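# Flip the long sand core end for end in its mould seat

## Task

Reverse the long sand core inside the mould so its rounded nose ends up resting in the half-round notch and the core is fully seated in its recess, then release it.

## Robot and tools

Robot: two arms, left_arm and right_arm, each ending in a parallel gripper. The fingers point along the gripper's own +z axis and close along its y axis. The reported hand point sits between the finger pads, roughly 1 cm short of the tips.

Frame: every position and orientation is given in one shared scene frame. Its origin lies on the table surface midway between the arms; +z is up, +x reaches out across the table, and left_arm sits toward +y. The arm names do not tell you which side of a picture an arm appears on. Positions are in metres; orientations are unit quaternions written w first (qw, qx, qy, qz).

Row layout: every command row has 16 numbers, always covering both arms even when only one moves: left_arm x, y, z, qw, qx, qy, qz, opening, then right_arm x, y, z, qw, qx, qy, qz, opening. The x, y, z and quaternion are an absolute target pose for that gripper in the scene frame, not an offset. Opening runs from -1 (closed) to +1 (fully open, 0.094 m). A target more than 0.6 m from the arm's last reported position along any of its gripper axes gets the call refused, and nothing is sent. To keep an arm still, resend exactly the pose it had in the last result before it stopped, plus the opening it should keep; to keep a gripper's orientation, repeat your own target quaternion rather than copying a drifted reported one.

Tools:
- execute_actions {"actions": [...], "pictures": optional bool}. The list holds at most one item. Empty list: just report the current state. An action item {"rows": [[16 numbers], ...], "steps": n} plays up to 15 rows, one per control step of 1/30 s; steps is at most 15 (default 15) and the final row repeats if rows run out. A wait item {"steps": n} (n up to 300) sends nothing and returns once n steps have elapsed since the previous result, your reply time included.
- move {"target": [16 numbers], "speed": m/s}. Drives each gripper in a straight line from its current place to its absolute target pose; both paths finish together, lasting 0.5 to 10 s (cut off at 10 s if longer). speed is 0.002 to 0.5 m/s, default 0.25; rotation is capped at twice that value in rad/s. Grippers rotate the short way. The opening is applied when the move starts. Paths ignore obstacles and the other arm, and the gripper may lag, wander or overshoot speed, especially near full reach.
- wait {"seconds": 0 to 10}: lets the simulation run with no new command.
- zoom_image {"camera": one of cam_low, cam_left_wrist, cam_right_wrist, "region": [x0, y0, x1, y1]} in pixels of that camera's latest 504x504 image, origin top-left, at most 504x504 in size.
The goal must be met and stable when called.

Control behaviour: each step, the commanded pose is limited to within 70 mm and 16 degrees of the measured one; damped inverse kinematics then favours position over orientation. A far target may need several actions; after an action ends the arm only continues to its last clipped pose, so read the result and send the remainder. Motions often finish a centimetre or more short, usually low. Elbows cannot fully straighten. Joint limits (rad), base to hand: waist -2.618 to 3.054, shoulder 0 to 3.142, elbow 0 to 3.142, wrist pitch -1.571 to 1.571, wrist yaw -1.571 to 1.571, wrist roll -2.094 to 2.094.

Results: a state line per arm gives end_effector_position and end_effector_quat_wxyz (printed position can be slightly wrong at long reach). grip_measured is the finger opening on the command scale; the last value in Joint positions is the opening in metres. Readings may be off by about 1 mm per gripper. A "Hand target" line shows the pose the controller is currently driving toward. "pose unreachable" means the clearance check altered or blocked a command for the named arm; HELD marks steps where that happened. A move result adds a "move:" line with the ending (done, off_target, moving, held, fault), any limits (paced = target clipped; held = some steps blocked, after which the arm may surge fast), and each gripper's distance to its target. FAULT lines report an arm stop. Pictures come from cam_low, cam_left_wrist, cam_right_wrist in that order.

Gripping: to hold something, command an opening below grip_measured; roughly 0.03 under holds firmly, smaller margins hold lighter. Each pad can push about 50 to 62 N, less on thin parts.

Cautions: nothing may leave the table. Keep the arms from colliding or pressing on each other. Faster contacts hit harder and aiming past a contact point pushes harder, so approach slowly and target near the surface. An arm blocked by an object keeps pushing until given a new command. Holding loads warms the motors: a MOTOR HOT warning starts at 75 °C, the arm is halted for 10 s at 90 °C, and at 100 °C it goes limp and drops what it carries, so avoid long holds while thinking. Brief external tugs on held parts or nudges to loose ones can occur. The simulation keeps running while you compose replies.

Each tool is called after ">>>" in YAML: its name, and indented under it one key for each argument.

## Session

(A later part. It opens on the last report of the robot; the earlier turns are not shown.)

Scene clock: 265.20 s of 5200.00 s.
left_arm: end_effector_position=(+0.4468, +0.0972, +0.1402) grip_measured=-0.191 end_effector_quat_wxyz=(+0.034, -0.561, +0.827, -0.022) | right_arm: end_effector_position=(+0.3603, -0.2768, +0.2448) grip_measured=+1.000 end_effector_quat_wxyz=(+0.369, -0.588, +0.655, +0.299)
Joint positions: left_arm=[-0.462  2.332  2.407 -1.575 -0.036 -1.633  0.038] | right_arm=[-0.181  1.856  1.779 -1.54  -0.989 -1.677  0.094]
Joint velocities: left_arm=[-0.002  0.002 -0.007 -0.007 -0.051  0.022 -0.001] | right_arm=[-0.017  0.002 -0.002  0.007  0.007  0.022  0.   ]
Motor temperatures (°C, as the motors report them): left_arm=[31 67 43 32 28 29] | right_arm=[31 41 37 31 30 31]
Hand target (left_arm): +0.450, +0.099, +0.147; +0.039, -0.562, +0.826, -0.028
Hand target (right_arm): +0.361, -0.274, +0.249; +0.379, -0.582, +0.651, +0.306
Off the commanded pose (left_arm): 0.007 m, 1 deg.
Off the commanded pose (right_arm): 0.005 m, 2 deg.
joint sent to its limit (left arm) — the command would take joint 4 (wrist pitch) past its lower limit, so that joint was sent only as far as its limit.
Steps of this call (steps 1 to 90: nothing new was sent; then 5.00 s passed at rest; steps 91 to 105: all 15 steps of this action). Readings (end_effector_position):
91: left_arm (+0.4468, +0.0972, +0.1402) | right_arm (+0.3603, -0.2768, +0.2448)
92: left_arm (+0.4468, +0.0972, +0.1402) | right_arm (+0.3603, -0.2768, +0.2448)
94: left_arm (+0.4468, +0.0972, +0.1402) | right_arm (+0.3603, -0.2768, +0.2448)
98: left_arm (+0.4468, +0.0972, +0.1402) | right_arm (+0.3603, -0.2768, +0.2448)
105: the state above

>>> execute_actions:
  actions:
    - {"rows": [[0.45, 0.0993, 0.1474, 0.039, -0.562, 0.8255, -0.027, -0.21, 0.3614, -0.2743, 0.2489, 0.379, -0.582, 0.651, 0.306, 1],[0.4498, 0.0996, 0.1484, 0.04, -0.562, 0.8255, -0.027, -0.22, 0.3614, -0.2743, 0.2489, 0.379, -0.582, 0.651, 0.306, 1],[0.4496, 0.1, 0.1494, 0.04, -0.562, 0.8255, -0.028, -0.22, 0.3614, -0.2743, 0.2489, 0.379, -0.582, 0.651, 0.306, 1],[0.4494, 0.1006, 0.1504, 0.041, -0.562, 0.8255, -0.028, -0.22, 0.3614, -0.2743, 0.2489, 0.379, -0.582, 0.651, 0.306, 1],[0.4492, 0.1012, 0.1514, 0.041, -0.562, 0.8255, -0.028, -0.22, 0.3614, -0.2743, 0.2489, 0.379, -0.582, 0.651, 0.306, 1],[0.449, 0.1018, 0.1524, 0.042, -0.562, 0.8255, -0.029, -0.22, 0.3614, -0.2743, 0.2489, 0.379, -0.582, 0.651, 0.306, 1],[0.4488, 0.1024, 0.1534, 0.042, -0.562, 0.8255, -0.029, -0.22, 0.3614, -0.2743, 0.2489, 0.379, -0.582, 0.651, 0.306, 1],[0.4486, 0.103, 0.1544, 0.043, -0.562, 0.8255, -0.029, -0.22, 0.3614, -0.2743, 0.2489, 0.379, -0.582, 0.651, 0.306, 1],[0.4484, 0.1036, 0.1554, 0.043, -0.562, 0.8255, -0.03, -0.22, 0.3614, -0.2743, 0.2489, 0.379, -0.582, 0.651, 0.306, 1],[0.4482, 0.1042, 0.1564, 0.044, -0.562, 0.825, -0.03, -0.22, 0.3614, -0.2743, 0.2489, 0.379, -0.582, 0.651, 0.306, 1],[0.448, 0.1048, 0.1574, 0.044, -0.562, 0.825, -0.03, -0.22, 0.3614, -0.2743, 0.2489, 0.379, -0.582, 0.651, 0.306, 1],[0.448, 0.1054, 0.158, 0.044, -0.562, 0.825, -0.03, -0.22, 0.3614, -0.2743, 0.2489, 0.379, -0.582, 0.651, 0.306, 1],[0.448, 0.106, 0.158, 0.044, -0.562, 0.825, -0.03, -0.22, 0.3614, -0.2743, 0.2489, 0.379, -0.582, 0.651, 0.306, 1]], "steps": 15}

>>> zoom_image:
  camera: "cam_right_wrist"
  region: [250, 60, 330, 140]

>>> zoom_image:
  camera: "cam_left_wrist"
  region: [100, 140, 340, 380]

Scene clock: 275.20 s of 5200.00 s.
left_arm: end_effector_position=(+0.4469, +0.0974, +0.1402) grip_measured=-0.206 end_effector_quat_wxyz=(+0.033, -0.561, +0.827, -0.022) | right_arm: end_effector_position=(+0.3603, -0.2768, +0.2448) grip_measured=+1.000 end_effector_quat_wxyz=(+0.369, -0.588, +0.655, +0.299)
Joint positions: left_arm=[-0.461  2.332  2.407 -1.575 -0.034 -1.631  0.037] | right_arm=[-0.181  1.856  1.779 -1.54  -0.989 -1.677  0.094]
Joint velocities: left_arm=[-0.012 -0.012 -0.002 -0.081  0.051  0.037  0.   ] | right_arm=[ 0.012 -0.002  0.002 -0.037  0.022  0.066  0.   ]
Motor temperatures (°C, as the motors report them): left_arm=[31 67 43 31 28 29] | right_arm=[31 41 37 31 30 31]
Hand target (left_arm): +0.448, +0.106, +0.157; +0.046, -0.562, +0.825, -0.033
Hand target (right_arm): +0.361, -0.274, +0.249; +0.379, -0.582, +0.651, +0.306
Off the commanded pose (left_arm): 0.020 m, 2 deg.
Off the commanded pose (right_arm): 0.005 m, 2 deg.
joint sent to its limit (left arm) — the command would take joint 4 (wrist pitch) past its lower limit, so that joint was sent only as far as its limit.
Steps of this call (steps 1 to 90: nothing new was sent; then 6.50 s passed at rest; steps 91 to 105: all 15 steps of this action). Readings (end_effector_position):
91: left_arm (+0.4468, +0.0972, +0.1402) | right_arm (+0.3603, -0.2768, +0.2448)
92: left_arm (+0.4468, +0.0972, +0.1402) | right_arm (+0.3603, -0.2768, +0.2448)
94: left_arm (+0.4468, +0.0972, +0.1402) | right_arm (+0.3603, -0.2768, +0.2448)
98: left_arm (+0.4468, +0.0972, +0.1402) | right_arm (+0.3603, -0.2768, +0.2448)
105: the state above

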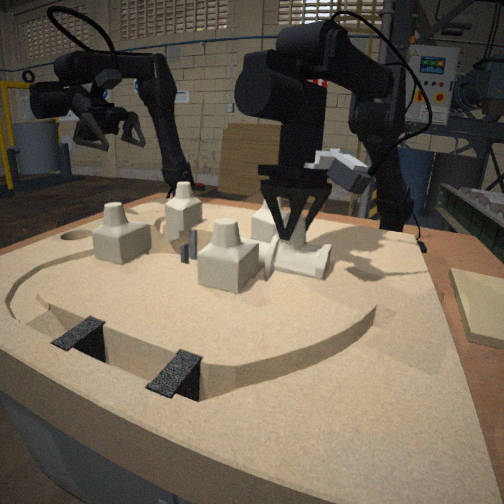

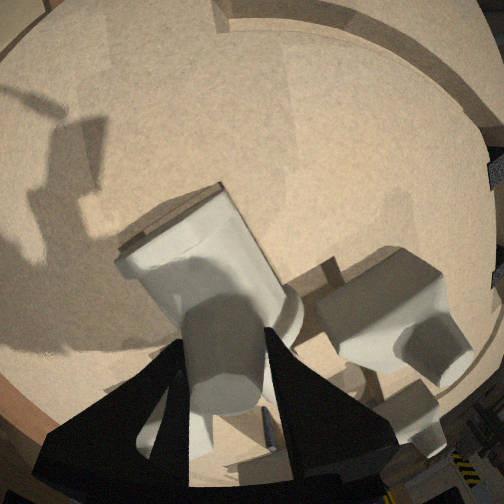

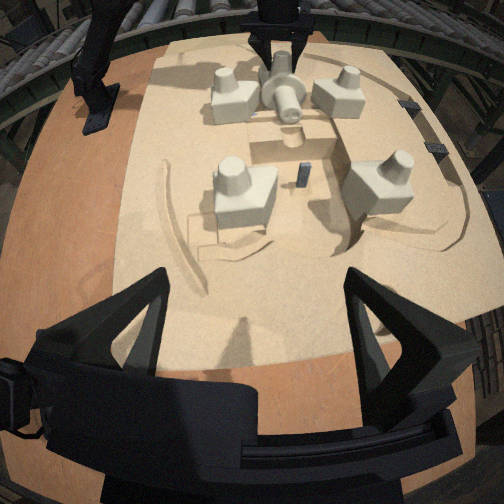

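Region (250, 60, 330, 140) of cam_right_wrist's 504x504 image, scaled by 6.300, with more detail than that image has.

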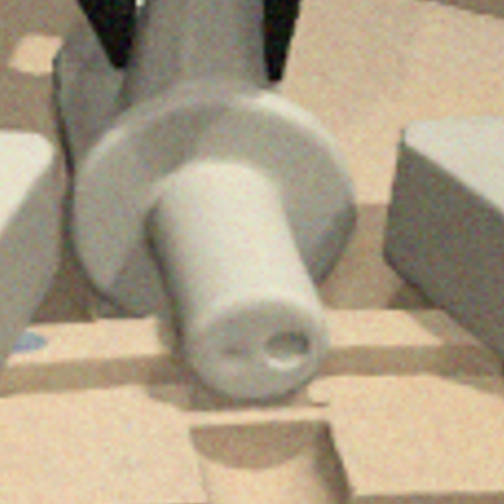

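Region (100, 140, 340, 380) of cam_left_wrist's 504x504 image, scaled by 2.100, with more detail than that image has.

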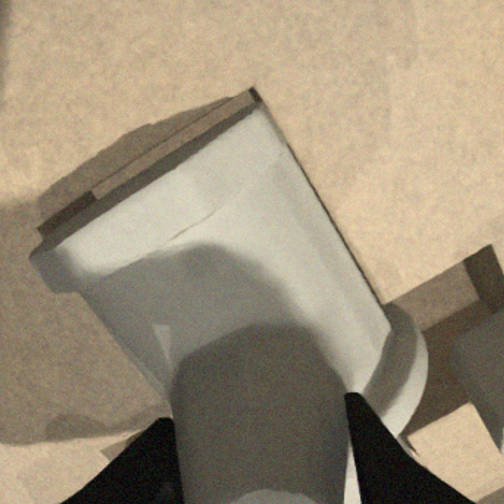

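>>> execute_actions:
  actions:
    - {"rows": [[0.448, 0.1058, 0.159, 0.045, -0.562, 0.825, -0.031, -0.23, 0.3614, -0.2743, 0.2489, 0.379, -0.582, 0.651, 0.306, 1],[0.4478, 0.1056, 0.1602, 0.046, -0.562, 0.825, -0.031, -0.24, 0.3614, -0.2743, 0.2489, 0.379, -0.582, 0.651, 0.306, 1],[0.4476, 0.1054, 0.1614, 0.047, -0.562, 0.825, -0.032, -0.245, 0.3614, -0.2743, 0.2489, 0.379, -0.582, 0.651, 0.306, 1],[0.4474, 0.1052, 0.1626, 0.048, -0.5615, 0.825, -0.033, -0.245, 0.3614, -0.2743, 0.2489, 0.379, -0.582, 0.651, 0.306, 1],[0.4472, 0.105, 0.1638, 0.049, -0.5615, 0.825, -0.033, -0.245, 0.3614, -0.2743, 0.2489, 0.379, -0.582, 0.651, 0.306, 1],[0.447, 0.105, 0.165, 0.05, -0.5615, 0.825, -0.034, -0.245, 0.3614, -0.2743, 0.2489, 0.379, -0.582, 0.651, 0.306, 1],[0.447, 0.105, 0.1662, 0.051, -0.5615, 0.825, -0.035, -0.245, 0.3614, -0.2743, 0.2489, 0.379, -0.582, 0.651, 0.306, 1],[0.447, 0.105, 0.1674, 0.052, -0.5615, 0.825, -0.035, -0.245, 0.3614, -0.2743, 0.2489, 0.379, -0.582, 0.651, 0.306, 1],[0.447, 0.105, 0.1686, 0.053, -0.561, 0.825, -0.036, -0.245, 0.3614, -0.2743, 0.2489, 0.379, -0.582, 0.651, 0.306, 1],[0.447, 0.105, 0.1698, 0.054, -0.561, 0.825, -0.037, -0.245, 0.3614, -0.2743, 0.2489, 0.379, -0.582, 0.651, 0.306, 1],[0.447, 0.105, 0.171, 0.055, -0.561, 0.825, -0.037, -0.245, 0.3614, -0.2743, 0.2489, 0.379, -0.582, 0.651, 0.306, 1],[0.447, 0.105, 0.172, 0.055, -0.561, 0.825, -0.038, -0.245, 0.3614, -0.2743, 0.2489, 0.379, -0.582, 0.651, 0.306, 1]], "steps": 15}
  pictures: false

Scene clock: 283.17 s of 5200.00 s.
left_arm: end_effector_position=(+0.4469, +0.0975, +0.1412) grip_measured=-0.217 end_effector_quat_wxyz=(+0.033, -0.561, +0.827, -0.023) | right_arm: end_effector_position=(+0.3603, -0.2768, +0.2448) grip_measured=+1.000 end_effector_quat_wxyz=(+0.369, -0.588, +0.655, +0.299)
Joint positions: left_arm=[-0.46   2.33   2.407 -1.575 -0.033 -1.63   0.037] | right_arm=[-0.181  1.856  1.779 -1.54  -0.989 -1.677  0.094]
Joint velocities: left_arm=[ 0.002  0.002 -0.012  0.022 -0.095 -0.051  0.001] | right_arm=[-0.002 -0.007  0.002  0.007  0.007  0.081  0.   ]
Motor temperatures (°C, as the motors report them): left_arm=[31 70 42 31 28 29] | right_arm=[31 41 37 31 30 31]
Hand target (left_arm): +0.447, +0.105, +0.171; +0.059, -0.561, +0.825, -0.044
Hand target (right_arm): +0.361, -0.274, +0.249; +0.379, -0.582, +0.651, +0.306
Off the commanded pose (left_arm): 0.032 m, 3 deg.
Off the commanded pose (right_arm): 0.005 m, 2 deg.
joint sent to its limit (left arm) — the command would take joint 4 (wrist pitch) past its lower limit, so that joint was sent only as far as its limit.
Steps of this call (steps 1 to 90: nothing new was sent; then 4.47 s passed at rest; steps 91 to 105: all 15 steps of this action). Readings (end_effector_position):
91: left_arm (+0.4469, +0.0974, +0.1402) | right_arm (+0.3603, -0.2768, +0.2448)
92: left_arm (+0.4469, +0.0974, +0.1406) | right_arm (+0.3603, -0.2768, +0.2448)
94: left_arm (+0.4469, +0.0974, +0.1406) | right_arm (+0.3603, -0.2768, +0.2448)
98: left_arm (+0.4469, +0.0974, +0.1409) | right_arm (+0.3603, -0.2768, +0.2448)
105: the state above

>>> execute_actions:
  actions:
    - {"rows": [[0.447, 0.105, 0.1727, 0.056, -0.561, 0.825, -0.038, -0.255, 0.3614, -0.2743, 0.2489, 0.379, -0.582, 0.651, 0.306, 1],[0.447, 0.105, 0.1734, 0.056, -0.561, 0.825, -0.038, -0.255, 0.3614, -0.2743, 0.2489, 0.379, -0.582, 0.651, 0.306, 1],[0.447, 0.105, 0.1741, 0.057, -0.561, 0.8245, -0.039, -0.255, 0.3614, -0.2743, 0.2489, 0.379, -0.582, 0.651, 0.306, 1],[0.447, 0.105, 0.1748, 0.057, -0.561, 0.8245, -0.039, -0.255, 0.3614, -0.2743, 0.2489, 0.379, -0.582, 0.651, 0.306, 1],[0.447, 0.105, 0.1755, 0.058, -0.561, 0.8245, -0.039, -0.255, 0.3614, -0.2743, 0.2489, 0.379, -0.582, 0.651, 0.306, 1],[0.447, 0.105, 0.1762, 0.058, -0.561, 0.8245, -0.04, -0.255, 0.3614, -0.2743, 0.2489, 0.379, -0.582, 0.651, 0.306, 1],[0.447, 0.105, 0.1769, 0.059, -0.561, 0.8245, -0.04, -0.255, 0.3614, -0.2743, 0.2489, 0.379, -0.582, 0.651, 0.306, 1],[0.447, 0.105, 0.1776, 0.059, -0.561, 0.8245, -0.04, -0.255, 0.3614, -0.2743, 0.2489, 0.379, -0.582, 0.651, 0.306, 1],[0.447, 0.105, 0.1783, 0.06, -0.561, 0.8245, -0.041, -0.255, 0.3614, -0.2743, 0.2489, 0.379, -0.582, 0.651, 0.306, 1],[0.447, 0.105, 0.179, 0.06, -0.561, 0.8245, -0.041, -0.255, 0.3614, -0.2743, 0.2489, 0.379, -0.582, 0.651, 0.306, 1]], "steps": 15}
  pictures: false

Scene clock: 288.43 s of 5200.00 s.
left_arm: end_effector_position=(+0.4469, +0.0988, +0.1459) grip_measured=-0.217 end_effector_quat_wxyz=(+0.038, -0.561, +0.827, -0.026) | right_arm: end_effector_position=(+0.3603, -0.2768, +0.2448) grip_measured=+1.000 end_effector_quat_wxyz=(+0.369, -0.588, +0.655, +0.299)
Joint positions: left_arm=[-0.46   2.319  2.407 -1.576 -0.04  -1.63   0.037] | right_arm=[-0.181  1.856  1.779 -1.54  -0.989 -1.677  0.094]
Joint velocities: left_arm=[-0.017 -0.027  0.012  0.022 -0.037  0.007  0.001] | right_arm=[ 0.012 -0.002  0.012 -0.037  0.037 -0.095  0.   ]
Motor temperatures (°C, as the motors report them): left_arm=[31 73 42 31 28 29] | right_arm=[31 41 37 31 30 31]
Hand target (left_arm): +0.447, +0.105, +0.177; +0.065, -0.560, +0.824, -0.050
Hand target (right_arm): +0.361, -0.274, +0.249; +0.379, -0.582, +0.651, +0.306
Off the commanded pose (left_arm): 0.034 m, 3 deg.
Off the commanded pose (right_arm): 0.005 m, 2 deg.
joint sent to its limit (left arm) — the command would take joint 4 (wrist pitch) past its lower limit, so that joint was sent only as far as its limit.
Steps of this call (steps 1 to 90: nothing new was sent; then 1.77 s passed at rest; steps 91 to 105: all 15 steps of this action). Readings (end_effector_position):
91: left_arm (+0.4469, +0.0975, +0.1412) | right_arm (+0.3603, -0.2768, +0.2448)
92: left_arm (+0.4469, +0.0975, +0.1412) | right_arm (+0.3603, -0.2768, +0.2448)
94: left_arm (+0.4469, +0.0975, +0.1416) | right_arm (+0.3603, -0.2768, +0.2448)
98: left_arm (+0.4470, +0.0982, +0.1424) | right_arm (+0.3603, -0.2768, +0.2448)
105: the state above

>>> execute_actions:
  actions:
    - {"rows": [[0.447, 0.105, 0.179, 0.0615, -0.561, 0.8245, -0.04, -0.255, 0.3614, -0.2743, 0.2489, 0.379, -0.582, 0.651, 0.306, 1],[0.447, 0.105, 0.179, 0.063, -0.561, 0.8245, -0.0393, -0.255, 0.3614, -0.2743, 0.2489, 0.379, -0.582, 0.651, 0.306, 1],[0.447, 0.105, 0.179, 0.0645, -0.5605, 0.8245, -0.0385, -0.255, 0.3614, -0.2743, 0.2489, 0.379, -0.582, 0.651, 0.306, 1],[0.447, 0.105, 0.179, 0.066, -0.5605, 0.8245, -0.0377, -0.255, 0.3614, -0.2743, 0.2489, 0.379, -0.582, 0.651, 0.306, 1],[0.447, 0.105, 0.179, 0.0675, -0.5605, 0.8245, -0.0369, -0.255, 0.3614, -0.2743, 0.2489, 0.379, -0.582, 0.651, 0.306, 1],[0.447, 0.105, 0.179, 0.069, -0.56, 0.8245, -0.036, -0.255, 0.3614, -0.2743, 0.2489, 0.379, -0.582, 0.651, 0.306, 1],[0.447, 0.105, 0.179, 0.071, -0.56, 0.8245, -0.035, -0.255, 0.3614, -0.2743, 0.2489, 0.379, -0.582, 0.651, 0.306, 1]], "steps": 15}

>>> zoom_image:
  camera: "cam_right_wrist"
  region: [250, 60, 330, 140]

>>> zoom_image:
  camera: "cam_left_wrist"
  region: [100, 140, 340, 380]

Scene clock: 302.13 s of 5200.00 s.
left_arm: end_effector_position=(+0.4472, +0.1013, +0.1463) grip_measured=-0.217 end_effector_quat_wxyz=(+0.044, -0.561, +0.826, -0.021) | right_arm: end_effector_position=(+0.3603, -0.2768, +0.2448) grip_measured=+1.000 end_effector_quat_wxyz=(+0.369, -0.588, +0.655, +0.299)
Joint positions: left_arm=[-0.46   2.318  2.407 -1.579 -0.053 -1.63   0.037] | right_arm=[-0.181  1.856  1.779 -1.54  -0.989 -1.677  0.094]
Joint velocities: left_arm=[-0.012 -0.007  0.007  0.007 -0.051 -0.037  0.   ] | right_arm=[-0.007 -0.022  0.022 -0.037 -0.051 -0.037  0.   ]
Motor temperatures (°C, as the motors report them): left_arm=[31 78 42 31 28 29] | right_arm=[31 42 37 31 30 31]
Hand target (left_arm): +0.447, +0.105, +0.178; +0.076, -0.560, +0.824, -0.043
Hand target (right_arm): +0.361, -0.274, +0.249; +0.379, -0.582, +0.651, +0.306
Off the commanded pose (left_arm): 0.033 m, 4 deg.
Off the commanded pose (right_arm): 0.005 m, 2 deg.
MOTOR HOT: a motor of the left arm reached 75 °C. Now the hottest motor of the left arm, joint 2 (shoulder), reports 78 °C. The controller's stop level is 90 °C. To cool a motor, set the load down, stop pushing, or move to a pose that needs little force.
joint sent to its limit (left arm) — the command would take joint 4 (wrist pitch) past its lower limit, so that joint was sent only as far as its limit.
Steps of this call (steps 1 to 90: nothing new was sent; then 10.20 s passed at rest; steps 91 to 105: all 15 steps of this action). Readings (end_effector_position):
91: left_arm (+0.4469, +0.0990, +0.1463) | right_arm (+0.3603, -0.2768, +0.2448)
92: left_arm (+0.4469, +0.0992, +0.1463) | right_arm (+0.3603, -0.2768, +0.2448)
94: left_arm (+0.4470, +0.0996, +0.1463) | right_arm (+0.3603, -0.2768, +0.2448)
98: left_arm (+0.4472, +0.1011, +0.1463) | right_arm (+0.3603, -0.2768, +0.2448)
105: the state above

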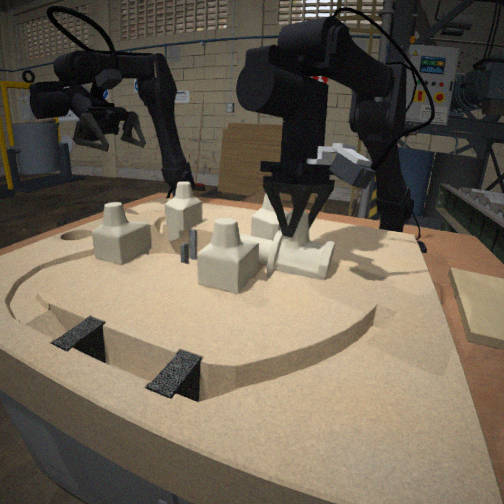

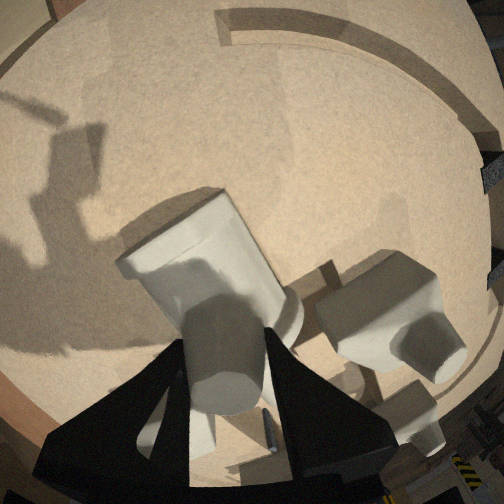

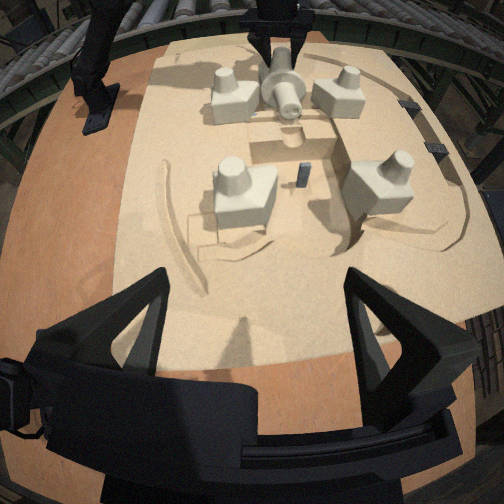

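Region (250, 60, 330, 140) of cam_right_wrist's 504x504 image, scaled by 6.300, with more detail than that image has.

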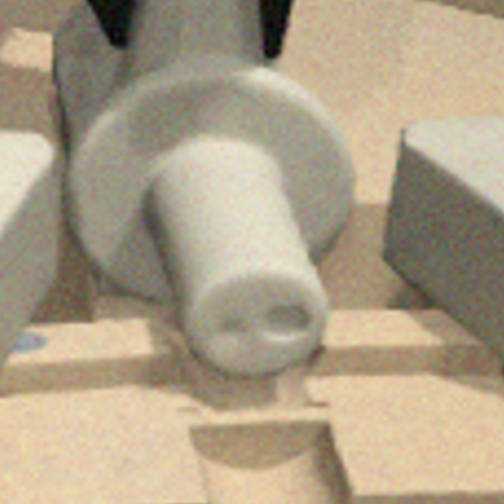

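Region (100, 140, 340, 380) of cam_left_wrist's 504x504 image, scaled by 2.100, with more detail than that image has.

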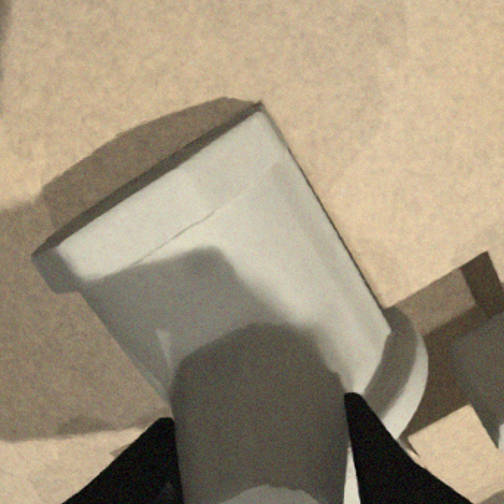

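>>> execute_actions:
  actions:
    - {"rows": [[0.4468, 0.1048, 0.1775, 0.0705, -0.5585, 0.8257, -0.034, -0.255, 0.3614, -0.2743, 0.2489, 0.379, -0.582, 0.651, 0.306, 1],[0.4466, 0.1046, 0.176, 0.07, -0.557, 0.827, -0.033, -0.255, 0.3614, -0.2743, 0.2489, 0.379, -0.582, 0.651, 0.306, 1],[0.4464, 0.1044, 0.1745, 0.0695, -0.5555, 0.828, -0.032, -0.255, 0.3614, -0.2743, 0.2489, 0.379, -0.582, 0.651, 0.306, 1],[0.4462, 0.1042, 0.173, 0.069, -0.554, 0.829, -0.031, -0.255, 0.3614, -0.2743, 0.2489, 0.379, -0.582, 0.651, 0.306, 1],[0.446, 0.104, 0.1715, 0.068, -0.5525, 0.83, -0.03, -0.255, 0.3614, -0.2743, 0.2489, 0.379, -0.582, 0.651, 0.306, 1],[0.446, 0.104, 0.17, 0.0675, -0.551, 0.8312, -0.029, -0.255, 0.3614, -0.2743, 0.2489, 0.379, -0.582, 0.651, 0.306, 1],[0.446, 0.104, 0.169, 0.067, -0.551, 0.8312, -0.028, -0.255, 0.3614, -0.2743, 0.2489, 0.379, -0.582, 0.651, 0.306, 1],[0.446, 0.104, 0.168, 0.0665, -0.551, 0.8314, -0.027, -0.255, 0.3614, -0.2743, 0.2489, 0.379, -0.582, 0.651, 0.306, 1],[0.446, 0.104, 0.167, 0.066, -0.551, 0.8314, -0.0265, -0.255, 0.3614, -0.2743, 0.2489, 0.379, -0.582, 0.651, 0.306, 1],[0.446, 0.104, 0.166, 0.0655, -0.551, 0.8315, -0.026, -0.255, 0.3614, -0.2743, 0.2489, 0.379, -0.582, 0.651, 0.306, 1],[0.446, 0.104, 0.165, 0.065, -0.551, 0.8315, -0.025, -0.255, 0.3614, -0.2743, 0.2489, 0.379, -0.582, 0.651, 0.306, 1],[0.446, 0.104, 0.164, 0.0645, -0.551, 0.8316, -0.0245, -0.255, 0.3614, -0.2743, 0.2489, 0.379, -0.582, 0.651, 0.306, 1],[0.446, 0.104, 0.163, 0.064, -0.551, 0.8316, -0.024, -0.255, 0.3614, -0.2743, 0.2489, 0.379, -0.582, 0.651, 0.306, 1]], "steps": 15}

>>> zoom_image:
  camera: "cam_right_wrist"
  region: [250, 60, 330, 140]

Scene clock: 311.80 s of 5200.00 s.
left_arm: end_effector_position=(+0.4455, +0.1006, +0.1436) grip_measured=-0.217 end_effector_quat_wxyz=(+0.042, -0.558, +0.829, -0.017) | right_arm: end_effector_position=(+0.3603, -0.2768, +0.2448) grip_measured=+1.000 end_effector_quat_wxyz=(+0.369, -0.588, +0.655, +0.299)
Joint positions: left_arm=[-0.464  2.318  2.397 -1.577 -0.054 -1.625  0.037] | right_arm=[-0.181  1.856  1.779 -1.54  -0.989 -1.677  0.094]
Joint velocities: left_arm=[-0.017  0.002 -0.002  0.066 -0.022 -0.037 -0.001] | right_arm=[-0.022  0.002  0.007 -0.007 -0.037 -0.066  0.   ]
Motor temperatures (°C, as the motors report them): left_arm=[31 80 42 31 28 29] | right_arm=[31 42 37 31 30 31]
Hand target (left_arm): +0.446, +0.104, +0.162; +0.065, -0.551, +0.831, -0.026
Hand target (right_arm): +0.361, -0.274, +0.249; +0.379, -0.582, +0.651, +0.306
Off the commanded pose (left_arm): 0.020 m, 3 deg.
Off the commanded pose (right_arm): 0.005 m, 2 deg.
MOTOR HOT: still on. Now the hottest motor of the left arm, joint 2 (shoulder), reports 80 °C; the controller's stop level is 90 °C.
joint sent to its limit (left arm) — the command would take joint 4 (wrist pitch) past its lower limit, so that joint was sent only as far as its limit.
Steps of this call (steps 1 to 90: nothing new was sent; then 6.17 s passed at rest; steps 91 to 105: all 15 steps of this action). Readings (end_effector_position):
91: left_arm (+0.4472, +0.1013, +0.1463) | right_arm (+0.3603, -0.2768, +0.2448)
92: left_arm (+0.4472, +0.1013, +0.1463) | right_arm (+0.3603, -0.2768, +0.2448)
94: left_arm (+0.4470, +0.1014, +0.1459) | right_arm (+0.3603, -0.2768, +0.2448)
98: left_arm (+0.4456, +0.1009, +0.1442) | right_arm (+0.3603, -0.2768, +0.2448)
105: the state above

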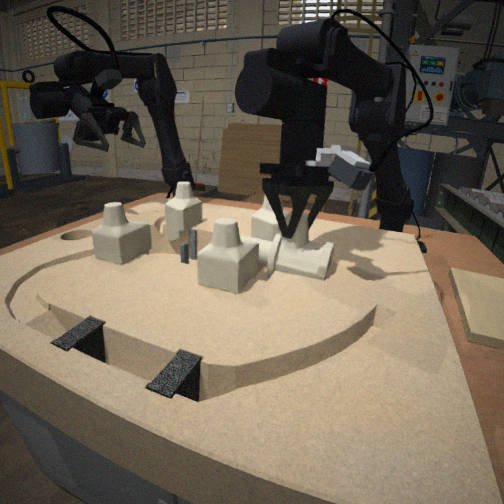

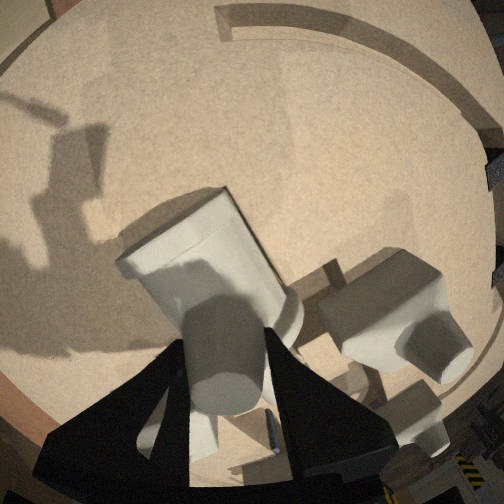

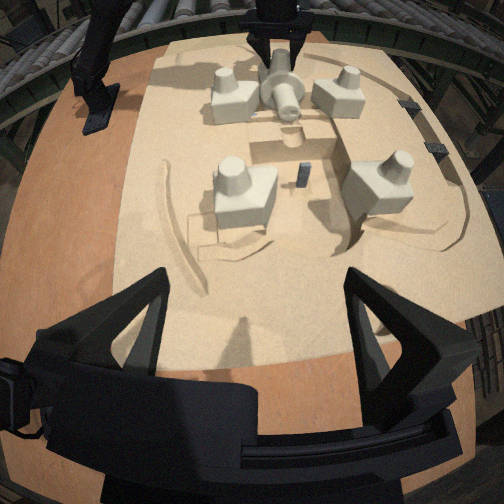

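Region (250, 60, 330, 140) of cam_right_wrist's 504x504 image, scaled by 6.300, with more detail than that image has.

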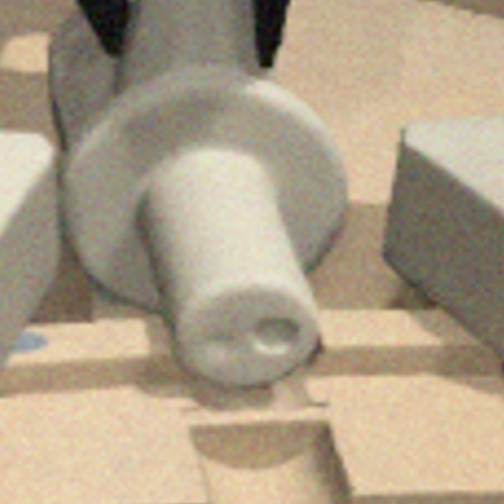

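>>> execute_actions:
  actions:
    - {"rows": [[0.4464, 0.104, 0.1622, 0.0635, -0.553, 0.8304, -0.0235, -0.255, 0.3614, -0.2743, 0.2489, 0.379, -0.582, 0.651, 0.306, 1],[0.4468, 0.104, 0.1614, 0.063, -0.555, 0.829, -0.023, -0.255, 0.3614, -0.2743, 0.2489, 0.379, -0.582, 0.651, 0.306, 1],[0.4472, 0.104, 0.1606, 0.063, -0.556, 0.8285, -0.0225, -0.255, 0.3614, -0.2743, 0.2489, 0.379, -0.582, 0.651, 0.306, 1],[0.4476, 0.104, 0.1598, 0.0625, -0.556, 0.8285, -0.022, -0.255, 0.3614, -0.2743, 0.2489, 0.379, -0.582, 0.651, 0.306, 1],[0.448, 0.104, 0.159, 0.062, -0.556, 0.8285, -0.0215, -0.255, 0.3614, -0.2743, 0.2489, 0.379, -0.582, 0.651, 0.306, 1],[0.4484, 0.104, 0.1582, 0.062, -0.556, 0.8285, -0.021, -0.255, 0.3614, -0.2743, 0.2489, 0.379, -0.582, 0.651, 0.306, 1],[0.4488, 0.104, 0.1574, 0.0615, -0.556, 0.8285, -0.0205, -0.255, 0.3614, -0.2743, 0.2489, 0.379, -0.582, 0.651, 0.306, 1],[0.449, 0.104, 0.1566, 0.061, -0.556, 0.8287, -0.02, -0.255, 0.3614, -0.2743, 0.2489, 0.379, -0.582, 0.651, 0.306, 1],[0.449, 0.104, 0.1558, 0.061, -0.556, 0.8287, -0.0195, -0.255, 0.3614, -0.2743, 0.2489, 0.379, -0.582, 0.651, 0.306, 1],[0.449, 0.104, 0.155, 0.0605, -0.556, 0.8287, -0.019, -0.255, 0.3614, -0.2743, 0.2489, 0.379, -0.582, 0.651, 0.306, 1],[0.449, 0.104, 0.1542, 0.06, -0.556, 0.8288, -0.0185, -0.255, 0.3614, -0.2743, 0.2489, 0.379, -0.582, 0.651, 0.306, 1],[0.449, 0.104, 0.1534, 0.06, -0.556, 0.8288, -0.018, -0.255, 0.3614, -0.2743, 0.2489, 0.379, -0.582, 0.651, 0.306, 1]], "steps": 15}

>>> zoom_image:
  camera: "cam_right_wrist"
  region: [250, 60, 330, 140]

Scene clock: 323.57 s of 5200.00 s.
left_arm: end_effector_position=(+0.4460, +0.0993, +0.1393) grip_measured=-0.217 end_effector_quat_wxyz=(+0.039, -0.558, +0.829, -0.015) | right_arm: end_effector_position=(+0.3603, -0.2768, +0.2448) grip_measured=+1.000 end_effector_quat_wxyz=(+0.369, -0.588, +0.655, +0.299)
Joint positions: left_arm=[-0.465  2.328  2.397 -1.574 -0.051 -1.627  0.037] | right_arm=[-0.181  1.856  1.779 -1.54  -0.989 -1.677  0.094]
Joint velocities: left_arm=[-0.012 -0.002 -0.007 -0.037  0.037 -0.022  0.   ] | right_arm=[ 0.007 -0.002 -0.017  0.007 -0.066 -0.022  0.   ]
Motor temperatures (°C, as the motors report them): left_arm=[31 79 42 31 28 29] | right_arm=[31 42 37 31 30 31]
Hand target (left_arm): +0.449, +0.104, +0.153; +0.061, -0.556, +0.829, -0.019
Hand target (right_arm): +0.361, -0.274, +0.249; +0.379, -0.582, +0.651, +0.306
Off the commanded pose (left_arm): 0.015 m, 2 deg.
Off the commanded pose (right_arm): 0.005 m, 2 deg.
MOTOR HOT: still on. Now the hottest motor of the left arm, joint 2 (shoulder), reports 79 °C; the controller's stop level is 90 °C.
joint sent to its limit (left arm) — the command would take joint 4 (wrist pitch) past its lower limit, so that joint was sent only as far as its limit.
Steps of this call (steps 1 to 90: nothing new was sent; then 8.27 s passed at rest; steps 91 to 105: all 15 steps of this action). Readings (end_effector_position):
91: left_arm (+0.4455, +0.1006, +0.1436) | right_arm (+0.3603, -0.2768, +0.2448)
92: left_arm (+0.4455, +0.1006, +0.1436) | right_arm (+0.3603, -0.2768, +0.2448)
94: left_arm (+0.4455, +0.1006, +0.1436) | right_arm (+0.3603, -0.2768, +0.2448)
98: left_arm (+0.4458, +0.1005, +0.1421) | right_arm (+0.3603, -0.2768, +0.2448)
105: the state above

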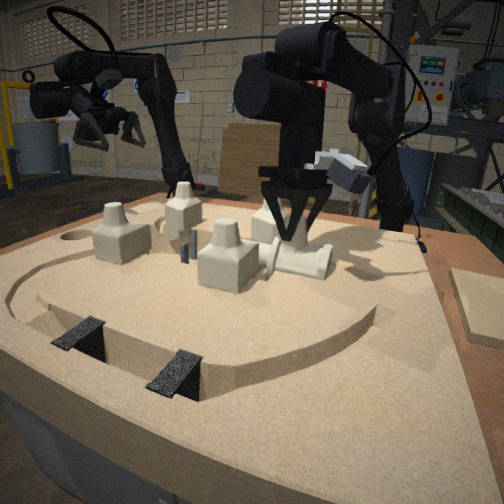

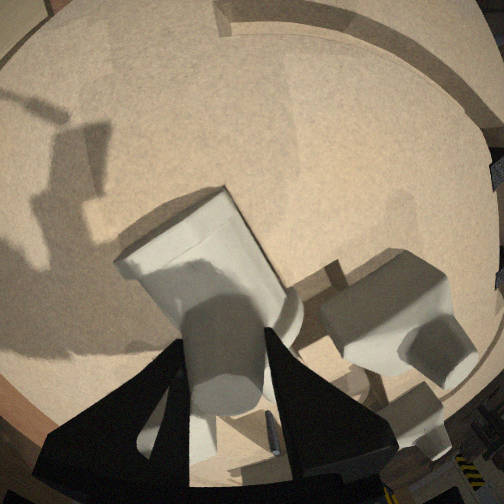

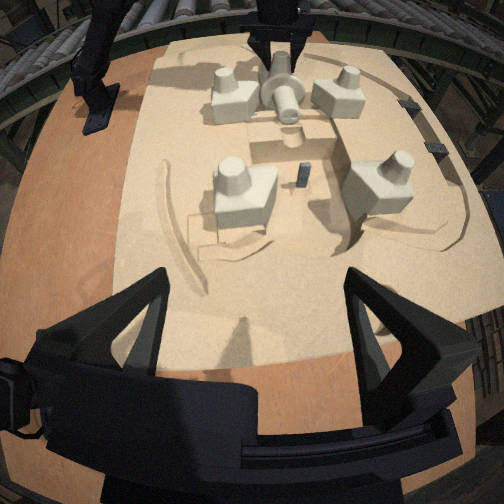

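Region (250, 60, 330, 140) of cam_right_wrist's 504x504 image, scaled by 6.300, with more detail than that image has.

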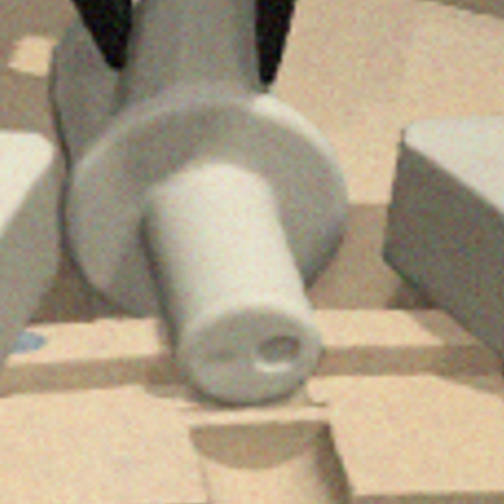

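>>> execute_actions:
  actions:
    - {"rows": [[0.449, 0.104, 0.1528, 0.06, -0.556, 0.8288, -0.018, -0.248, 0.3614, -0.2743, 0.2489, 0.379, -0.582, 0.651, 0.306, 1],[0.449, 0.1038, 0.1522, 0.06, -0.556, 0.8288, -0.0175, -0.243, 0.3614, -0.2743, 0.2489, 0.379, -0.582, 0.651, 0.306, 1],[0.449, 0.1036, 0.1516, 0.06, -0.556, 0.8288, -0.017, -0.239, 0.3614, -0.2743, 0.2489, 0.379, -0.582, 0.651, 0.306, 1],[0.449, 0.1034, 0.151, 0.06, -0.556, 0.8288, -0.0165, -0.236, 0.3614, -0.2743, 0.2489, 0.379, -0.582, 0.651, 0.306, 1],[0.449, 0.1032, 0.1504, 0.06, -0.556, 0.8288, -0.016, -0.233, 0.3614, -0.2743, 0.2489, 0.379, -0.582, 0.651, 0.306, 1],[0.449, 0.103, 0.1498, 0.06, -0.556, 0.8288, -0.0155, -0.231, 0.3614, -0.2743, 0.2489, 0.379, -0.582, 0.651, 0.306, 1],[0.449, 0.1028, 0.1492, 0.06, -0.556, 0.8288, -0.015, -0.229, 0.3614, -0.2743, 0.2489, 0.379, -0.582, 0.651, 0.306, 1],[0.449, 0.1026, 0.1486, 0.06, -0.556, 0.8288, -0.0145, -0.227, 0.3614, -0.2743, 0.2489, 0.379, -0.582, 0.651, 0.306, 1],[0.449, 0.1024, 0.148, 0.06, -0.556, 0.8288, -0.014, -0.225, 0.3614, -0.2743, 0.2489, 0.379, -0.582, 0.651, 0.306, 1],[0.449, 0.1022, 0.1474, 0.06, -0.556, 0.8288, -0.014, -0.224, 0.3614, -0.2743, 0.2489, 0.379, -0.582, 0.651, 0.306, 1],[0.449, 0.102, 0.1468, 0.06, -0.556, 0.8288, -0.014, -0.223, 0.3614, -0.2743, 0.2489, 0.379, -0.582, 0.651, 0.306, 1],[0.449, 0.102, 0.1462, 0.06, -0.556, 0.8288, -0.014, -0.222, 0.3614, -0.2743, 0.2489, 0.379, -0.582, 0.651, 0.306, 1]], "steps": 15}

>>> zoom_image:
  camera: "cam_right_wrist"
  region: [250, 60, 330, 140]

Scene clock: 330.43 s of 5200.00 s.
left_arm: end_effector_position=(+0.4460, +0.0985, +0.1387) grip_measured=-0.211 end_effector_quat_wxyz=(+0.040, -0.559, +0.828, -0.015) | right_arm: end_effector_position=(+0.3603, -0.2768, +0.2448) grip_measured=+1.000 end_effector_quat_wxyz=(+0.369, -0.588, +0.655, +0.299)
Joint positions: left_arm=[-0.467  2.33   2.397 -1.572 -0.053 -1.632  0.037] | right_arm=[-0.181  1.856  1.779 -1.54  -0.989 -1.677  0.094]
Joint velocities: left_arm=[ 0.007  0.002 -0.012  0.022 -0.007 -0.051  0.   ] | right_arm=[-0.002  0.012  0.002  0.051  0.022 -0.022  0.   ]
Motor temperatures (°C, as the motors report them): left_arm=[31 77 42 31 28 29] | right_arm=[31 42 37 31 30 31]
Hand target (left_arm): +0.449, +0.102, +0.146; +0.060, -0.556, +0.829, -0.014
Hand target (right_arm): +0.361, -0.274, +0.249; +0.379, -0.582, +0.651, +0.306
Off the commanded pose (left_arm): 0.009 m, 2 deg.
Off the commanded pose (right_arm): 0.005 m, 2 deg.
MOTOR HOT: still on. Now the hottest motor of the left arm, joint 2 (shoulder), reports 77 °C; the controller's stop level is 90 °C.
Steps of this call (steps 1 to 90: nothing new was sent; then 3.37 s passed at rest; steps 91 to 105: all 15 steps of this action). Readings (end_effector_position):
91: left_arm (+0.4460, +0.0993, +0.1393) | right_arm (+0.3603, -0.2768, +0.2448)
92: left_arm (+0.4460, +0.0993, +0.1393) | right_arm (+0.3603, -0.2768, +0.2448)
94: left_arm (+0.4460, +0.0993, +0.1393) | right_arm (+0.3603, -0.2768, +0.2448)
98: left_arm (+0.4460, +0.0993, +0.1391) | right_arm (+0.3603, -0.2768, +0.2448)
105: the state above

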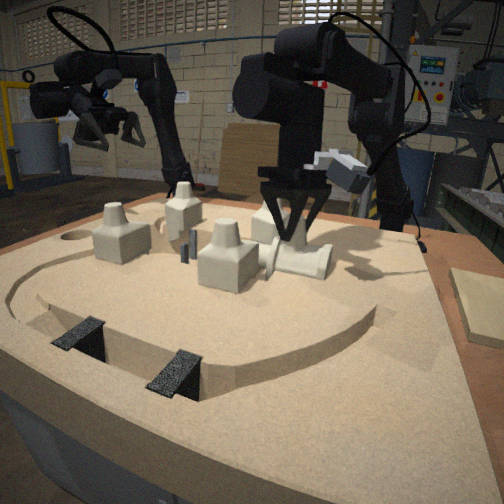

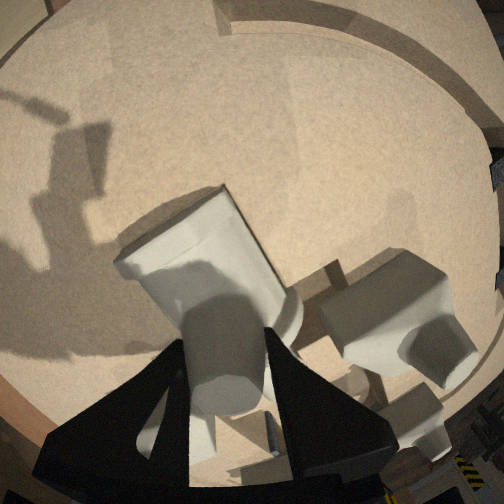

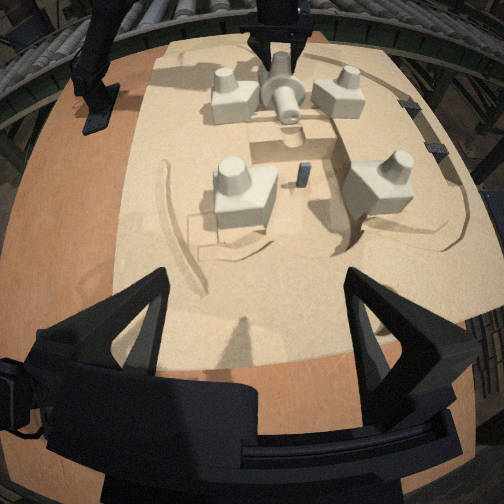

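Region (250, 60, 330, 140) of cam_right_wrist's 504x504 image, scaled by 6.300, with more detail than that image has.

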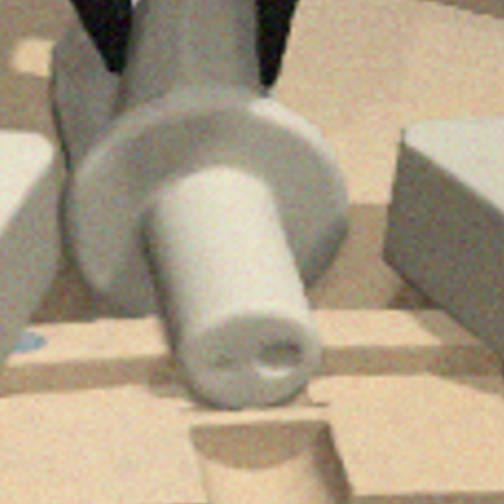

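The nose is now going behind the notch's end wall. Keep loosening gradually.

>>> execute_actions:
  actions:
    - {"rows": [[0.449, 0.102, 0.146, 0.06, -0.556, 0.8288, -0.014, -0.219, 0.3614, -0.2743, 0.2489, 0.379, -0.582, 0.651, 0.306, 1],[0.449, 0.102, 0.1458, 0.06, -0.556, 0.8288, -0.014, -0.217, 0.3614, -0.2743, 0.2489, 0.379, -0.582, 0.651, 0.306, 1],[0.449, 0.102, 0.1456, 0.06, -0.556, 0.8288, -0.014, -0.215, 0.3614, -0.2743, 0.2489, 0.379, -0.582, 0.651, 0.306, 1],[0.449, 0.102, 0.1454, 0.06, -0.556, 0.8288, -0.014, -0.213, 0.3614, -0.2743, 0.2489, 0.379, -0.582, 0.651, 0.306, 1],[0.449, 0.102, 0.1452, 0.06, -0.556, 0.8288, -0.014, -0.211, 0.3614, -0.2743, 0.2489, 0.379, -0.582, 0.651, 0.306, 1],[0.449, 0.102, 0.145, 0.06, -0.556, 0.8288, -0.014, -0.209, 0.3614, -0.2743, 0.2489, 0.379, -0.582, 0.651, 0.306, 1],[0.449, 0.102, 0.145, 0.06, -0.556, 0.8288, -0.014, -0.207, 0.3614, -0.2743, 0.2489, 0.379, -0.582, 0.651, 0.306, 1],[0.449, 0.102, 0.145, 0.06, -0.556, 0.8288, -0.014, -0.205, 0.3614, -0.2743, 0.2489, 0.379, -0.582, 0.651, 0.306, 1],[0.449, 0.102, 0.145, 0.06, -0.556, 0.8288, -0.014, -0.203, 0.3614, -0.2743, 0.2489, 0.379, -0.582, 0.651, 0.306, 1],[0.449, 0.102, 0.145, 0.06, -0.556, 0.8288, -0.014, -0.2, 0.3614, -0.2743, 0.2489, 0.379, -0.582, 0.651, 0.306, 1],[0.449, 0.102, 0.145, 0.06, -0.556, 0.8288, -0.014, -0.197, 0.3614, -0.2743, 0.2489, 0.379, -0.582, 0.651, 0.306, 1],[0.449, 0.102, 0.145, 0.06, -0.556, 0.8288, -0.014, -0.194, 0.3614, -0.2743, 0.2489, 0.379, -0.582, 0.651, 0.306, 1],[0.449, 0.102, 0.145, 0.06, -0.556, 0.8288, -0.014, -0.19, 0.3614, -0.2743, 0.2489, 0.379, -0.582, 0.651, 0.306, 1]], "steps": 15}

>>> zoom_image:
  camera: "cam_right_wrist"
  region: [250, 60, 330, 140]

Scene clock: 337.70 s of 5200.00 s.
left_arm: end_effector_position=(+0.4461, +0.0983, +0.1387) grip_measured=-0.187 end_effector_quat_wxyz=(+0.040, -0.559, +0.828, -0.015) | right_arm: end_effector_position=(+0.3603, -0.2768, +0.2448) grip_measured=+1.000 end_effector_quat_wxyz=(+0.369, -0.588, +0.655, +0.299)
Joint positions: left_arm=[-0.467  2.33   2.397 -1.572 -0.053 -1.632  0.038] | right_arm=[-0.181  1.856  1.779 -1.54  -0.989 -1.677  0.094]
Joint velocities: left_arm=[ 0.002  0.002 -0.002  0.051 -0.007  0.081  0.   ] | right_arm=[-0.007 -0.002  0.002  0.022 -0.022 -0.007  0.   ]
Motor temperatures (°C, as the motors report them): left_arm=[31 76 42 31 28 29] | right_arm=[31 42 37 31 30 31]
Hand target (left_arm): +0.449, +0.102, +0.145; +0.060, -0.556, +0.829, -0.014
Hand target (right_arm): +0.361, -0.274, +0.249; +0.379, -0.582, +0.651, +0.306
Off the commanded pose (left_arm): 0.008 m, 2 deg.
Off the commanded pose (right_arm): 0.005 m, 2 deg.
MOTOR HOT: still on. Now the hottest motor of the left arm, joint 2 (shoulder), reports 76 °C; the controller's stop level is 90 °C.
Steps of this call (steps 1 to 90: nothing new was sent; then 3.77 s passed at rest; steps 91 to 105: all 15 steps of this action). Readings (end_effector_position):
91: left_arm (+0.4460, +0.0984, +0.1387) | right_arm (+0.3603, -0.2768, +0.2448)
92: left_arm (+0.4460, +0.0984, +0.1387) | right_arm (+0.3603, -0.2768, +0.2448)
94: left_arm (+0.4461, +0.0983, +0.1387) | right_arm (+0.3603, -0.2768, +0.2448)
98: left_arm (+0.4461, +0.0983, +0.1387) | right_arm (+0.3603, -0.2768, +0.2448)
105: the state above

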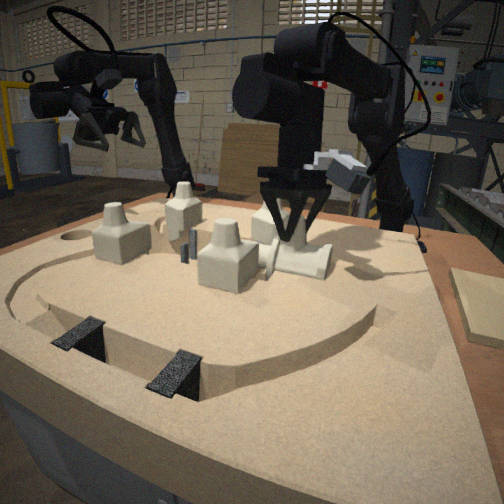

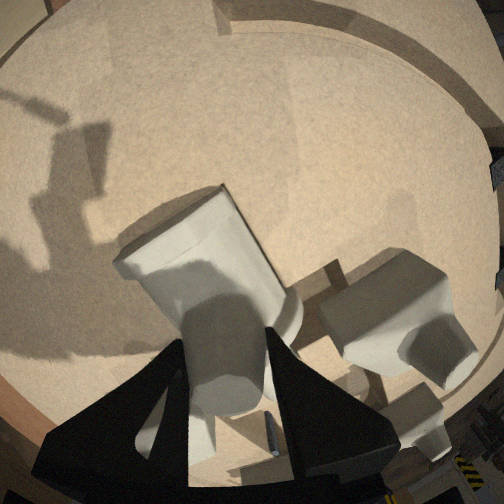

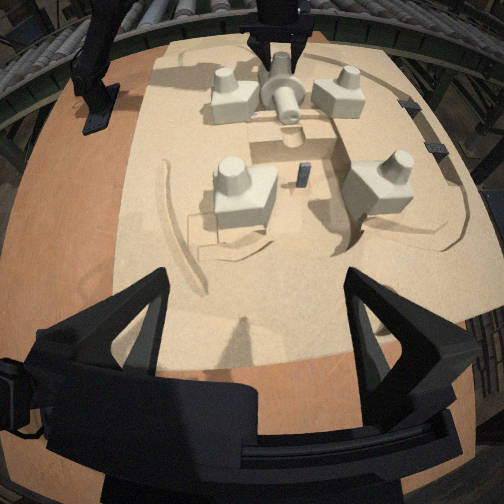

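Region (250, 60, 330, 140) of cam_right_wrist's 504x504 image, scaled by 6.300, with more detail than that image has.

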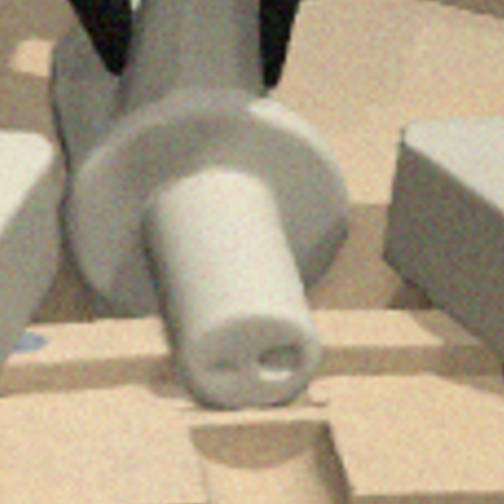

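>>> execute_actions:
  actions:
    - {"rows": [[0.449, 0.102, 0.145, 0.058, -0.556, 0.8288, -0.015, -0.186, 0.3614, -0.2743, 0.2489, 0.379, -0.582, 0.651, 0.306, 1],[0.449, 0.102, 0.145, 0.056, -0.556, 0.8288, -0.016, -0.182, 0.3614, -0.2743, 0.2489, 0.379, -0.582, 0.651, 0.306, 1],[0.449, 0.102, 0.145, 0.054, -0.556, 0.829, -0.017, -0.178, 0.3614, -0.2743, 0.2489, 0.379, -0.582, 0.651, 0.306, 1],[0.449, 0.102, 0.145, 0.052, -0.556, 0.829, -0.018, -0.174, 0.3614, -0.2743, 0.2489, 0.379, -0.582, 0.651, 0.306, 1],[0.449, 0.102, 0.145, 0.05, -0.556, 0.829, -0.019, -0.17, 0.3614, -0.2743, 0.2489, 0.379, -0.582, 0.651, 0.306, 1],[0.449, 0.102, 0.145, 0.05, -0.556, 0.829, -0.019, -0.165, 0.3614, -0.2743, 0.2489, 0.379, -0.582, 0.651, 0.306, 1],[0.449, 0.102, 0.145, 0.05, -0.556, 0.829, -0.019, -0.16, 0.3614, -0.2743, 0.2489, 0.379, -0.582, 0.651, 0.306, 1],[0.449, 0.102, 0.145, 0.05, -0.556, 0.829, -0.019, -0.155, 0.3614, -0.2743, 0.2489, 0.379, -0.582, 0.651, 0.306, 1],[0.449, 0.102, 0.145, 0.05, -0.556, 0.829, -0.019, -0.15, 0.3614, -0.2743, 0.2489, 0.379, -0.582, 0.651, 0.306, 1],[0.449, 0.102, 0.145, 0.05, -0.556, 0.829, -0.019, -0.14, 0.3614, -0.2743, 0.2489, 0.379, -0.582, 0.651, 0.306, 1],[0.449, 0.102, 0.145, 0.05, -0.556, 0.829, -0.019, -0.13, 0.3614, -0.2743, 0.2489, 0.379, -0.582, 0.651, 0.306, 1],[0.449, 0.102, 0.145, 0.05, -0.556, 0.829, -0.019, -0.12, 0.3614, -0.2743, 0.2489, 0.379, -0.582, 0.651, 0.306, 1],[0.449, 0.102, 0.145, 0.05, -0.556, 0.829, -0.019, -0.1, 0.3614, -0.2743, 0.2489, 0.379, -0.582, 0.651, 0.306, 1]], "steps": 15}

>>> zoom_image:
  camera: "cam_right_wrist"
  region: [250, 60, 330, 140]

>>> zoom_image:
  camera: "cam_low"
  region: [215, 160, 365, 310]

Scene clock: 345.07 s of 5200.00 s.
left_arm: end_effector_position=(+0.4464, +0.0978, +0.1382) grip_measured=-0.103 end_effector_quat_wxyz=(+0.039, -0.557, +0.829, -0.015) | right_arm: end_effector_position=(+0.3603, -0.2768, +0.2448) grip_measured=+1.000 end_effector_quat_wxyz=(+0.369, -0.588, +0.655, +0.299)
Joint positions: left_arm=[-0.467  2.331  2.397 -1.57  -0.051 -1.628  0.042] | right_arm=[-0.181  1.856  1.779 -1.54  -0.989 -1.677  0.094]
Joint velocities: left_arm=[ 0.002 -0.007  0.007 -0.007 -0.037 -0.022  0.001] | right_arm=[-0.017 -0.017 -0.002  0.022  0.007 -0.066  0.   ]
Motor temperatures (°C, as the motors report them): left_arm=[31 75 42 31 28 29] | right_arm=[31 42 37 31 30 31]
Hand target (left_arm): +0.449, +0.102, +0.145; +0.050, -0.556, +0.829, -0.019
Hand target (right_arm): +0.361, -0.274, +0.249; +0.379, -0.582, +0.651, +0.306
Off the commanded pose (left_arm): 0.008 m, 1 deg.
Off the commanded pose (right_arm): 0.005 m, 2 deg.
MOTOR HOT: still on. Now the hottest motor of the left arm, joint 2 (shoulder), reports 75 °C; the controller's stop level is 90 °C.
Steps of this call (steps 1 to 90: nothing new was sent; then 3.87 s passed at rest; steps 91 to 105: all 15 steps of this action). Readings (end_effector_position):
91: left_arm (+0.4461, +0.0983, +0.1387) | right_arm (+0.3603, -0.2768, +0.2448)
92: left_arm (+0.4461, +0.0982, +0.1387) | right_arm (+0.3603, -0.2768, +0.2448)
94: left_arm (+0.4460, +0.0979, +0.1387) | right_arm (+0.3603, -0.2768, +0.2448)
98: left_arm (+0.4462, +0.0975, +0.1382) | right_arm (+0.3603, -0.2768, +0.2448)
105: the state above

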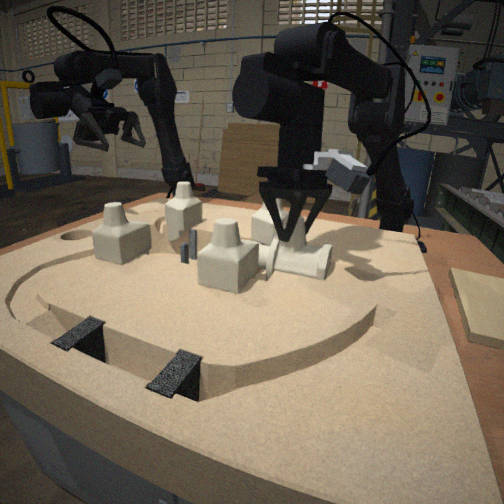

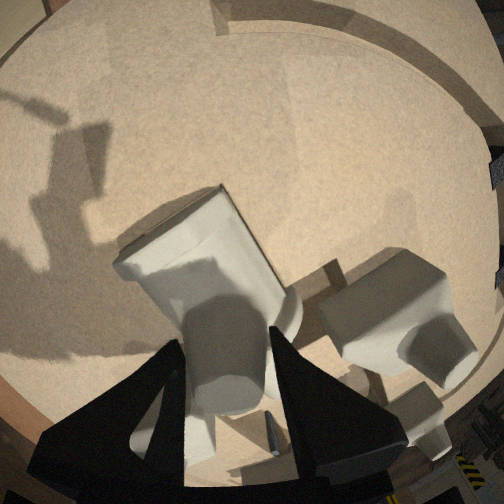

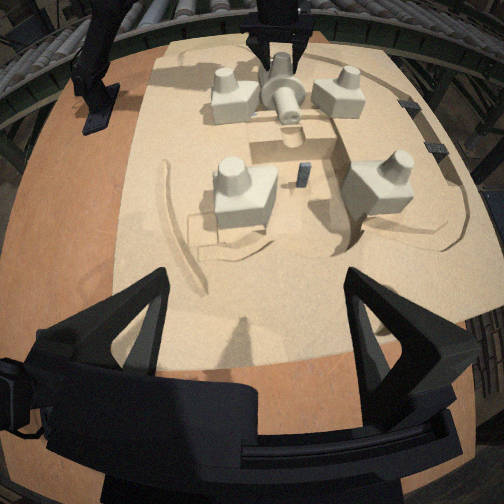

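Region (250, 60, 330, 140) of cam_right_wrist's 504x504 image, scaled by 6.300, with more detail than that image has.

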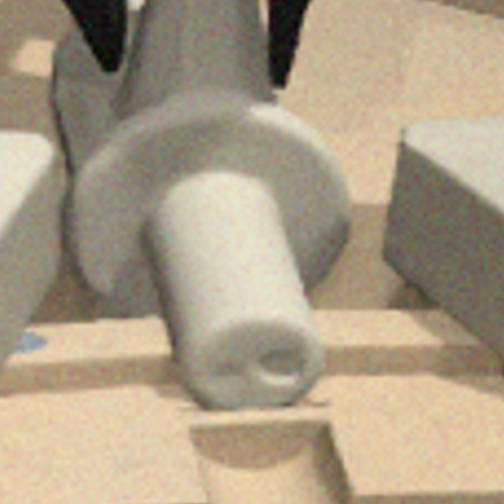

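Region (215, 160, 365, 310) of cam_low's 504x504 image, scaled by 3.360, with more detail than that image has.

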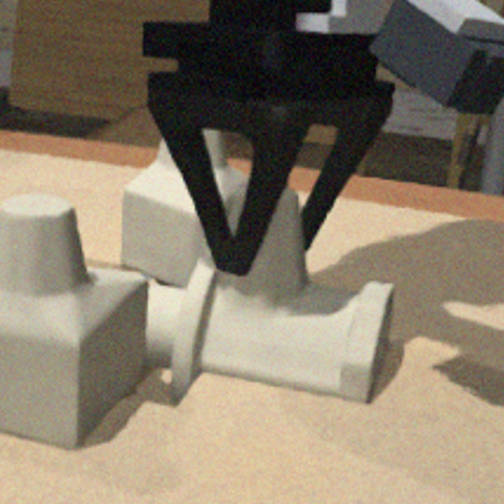

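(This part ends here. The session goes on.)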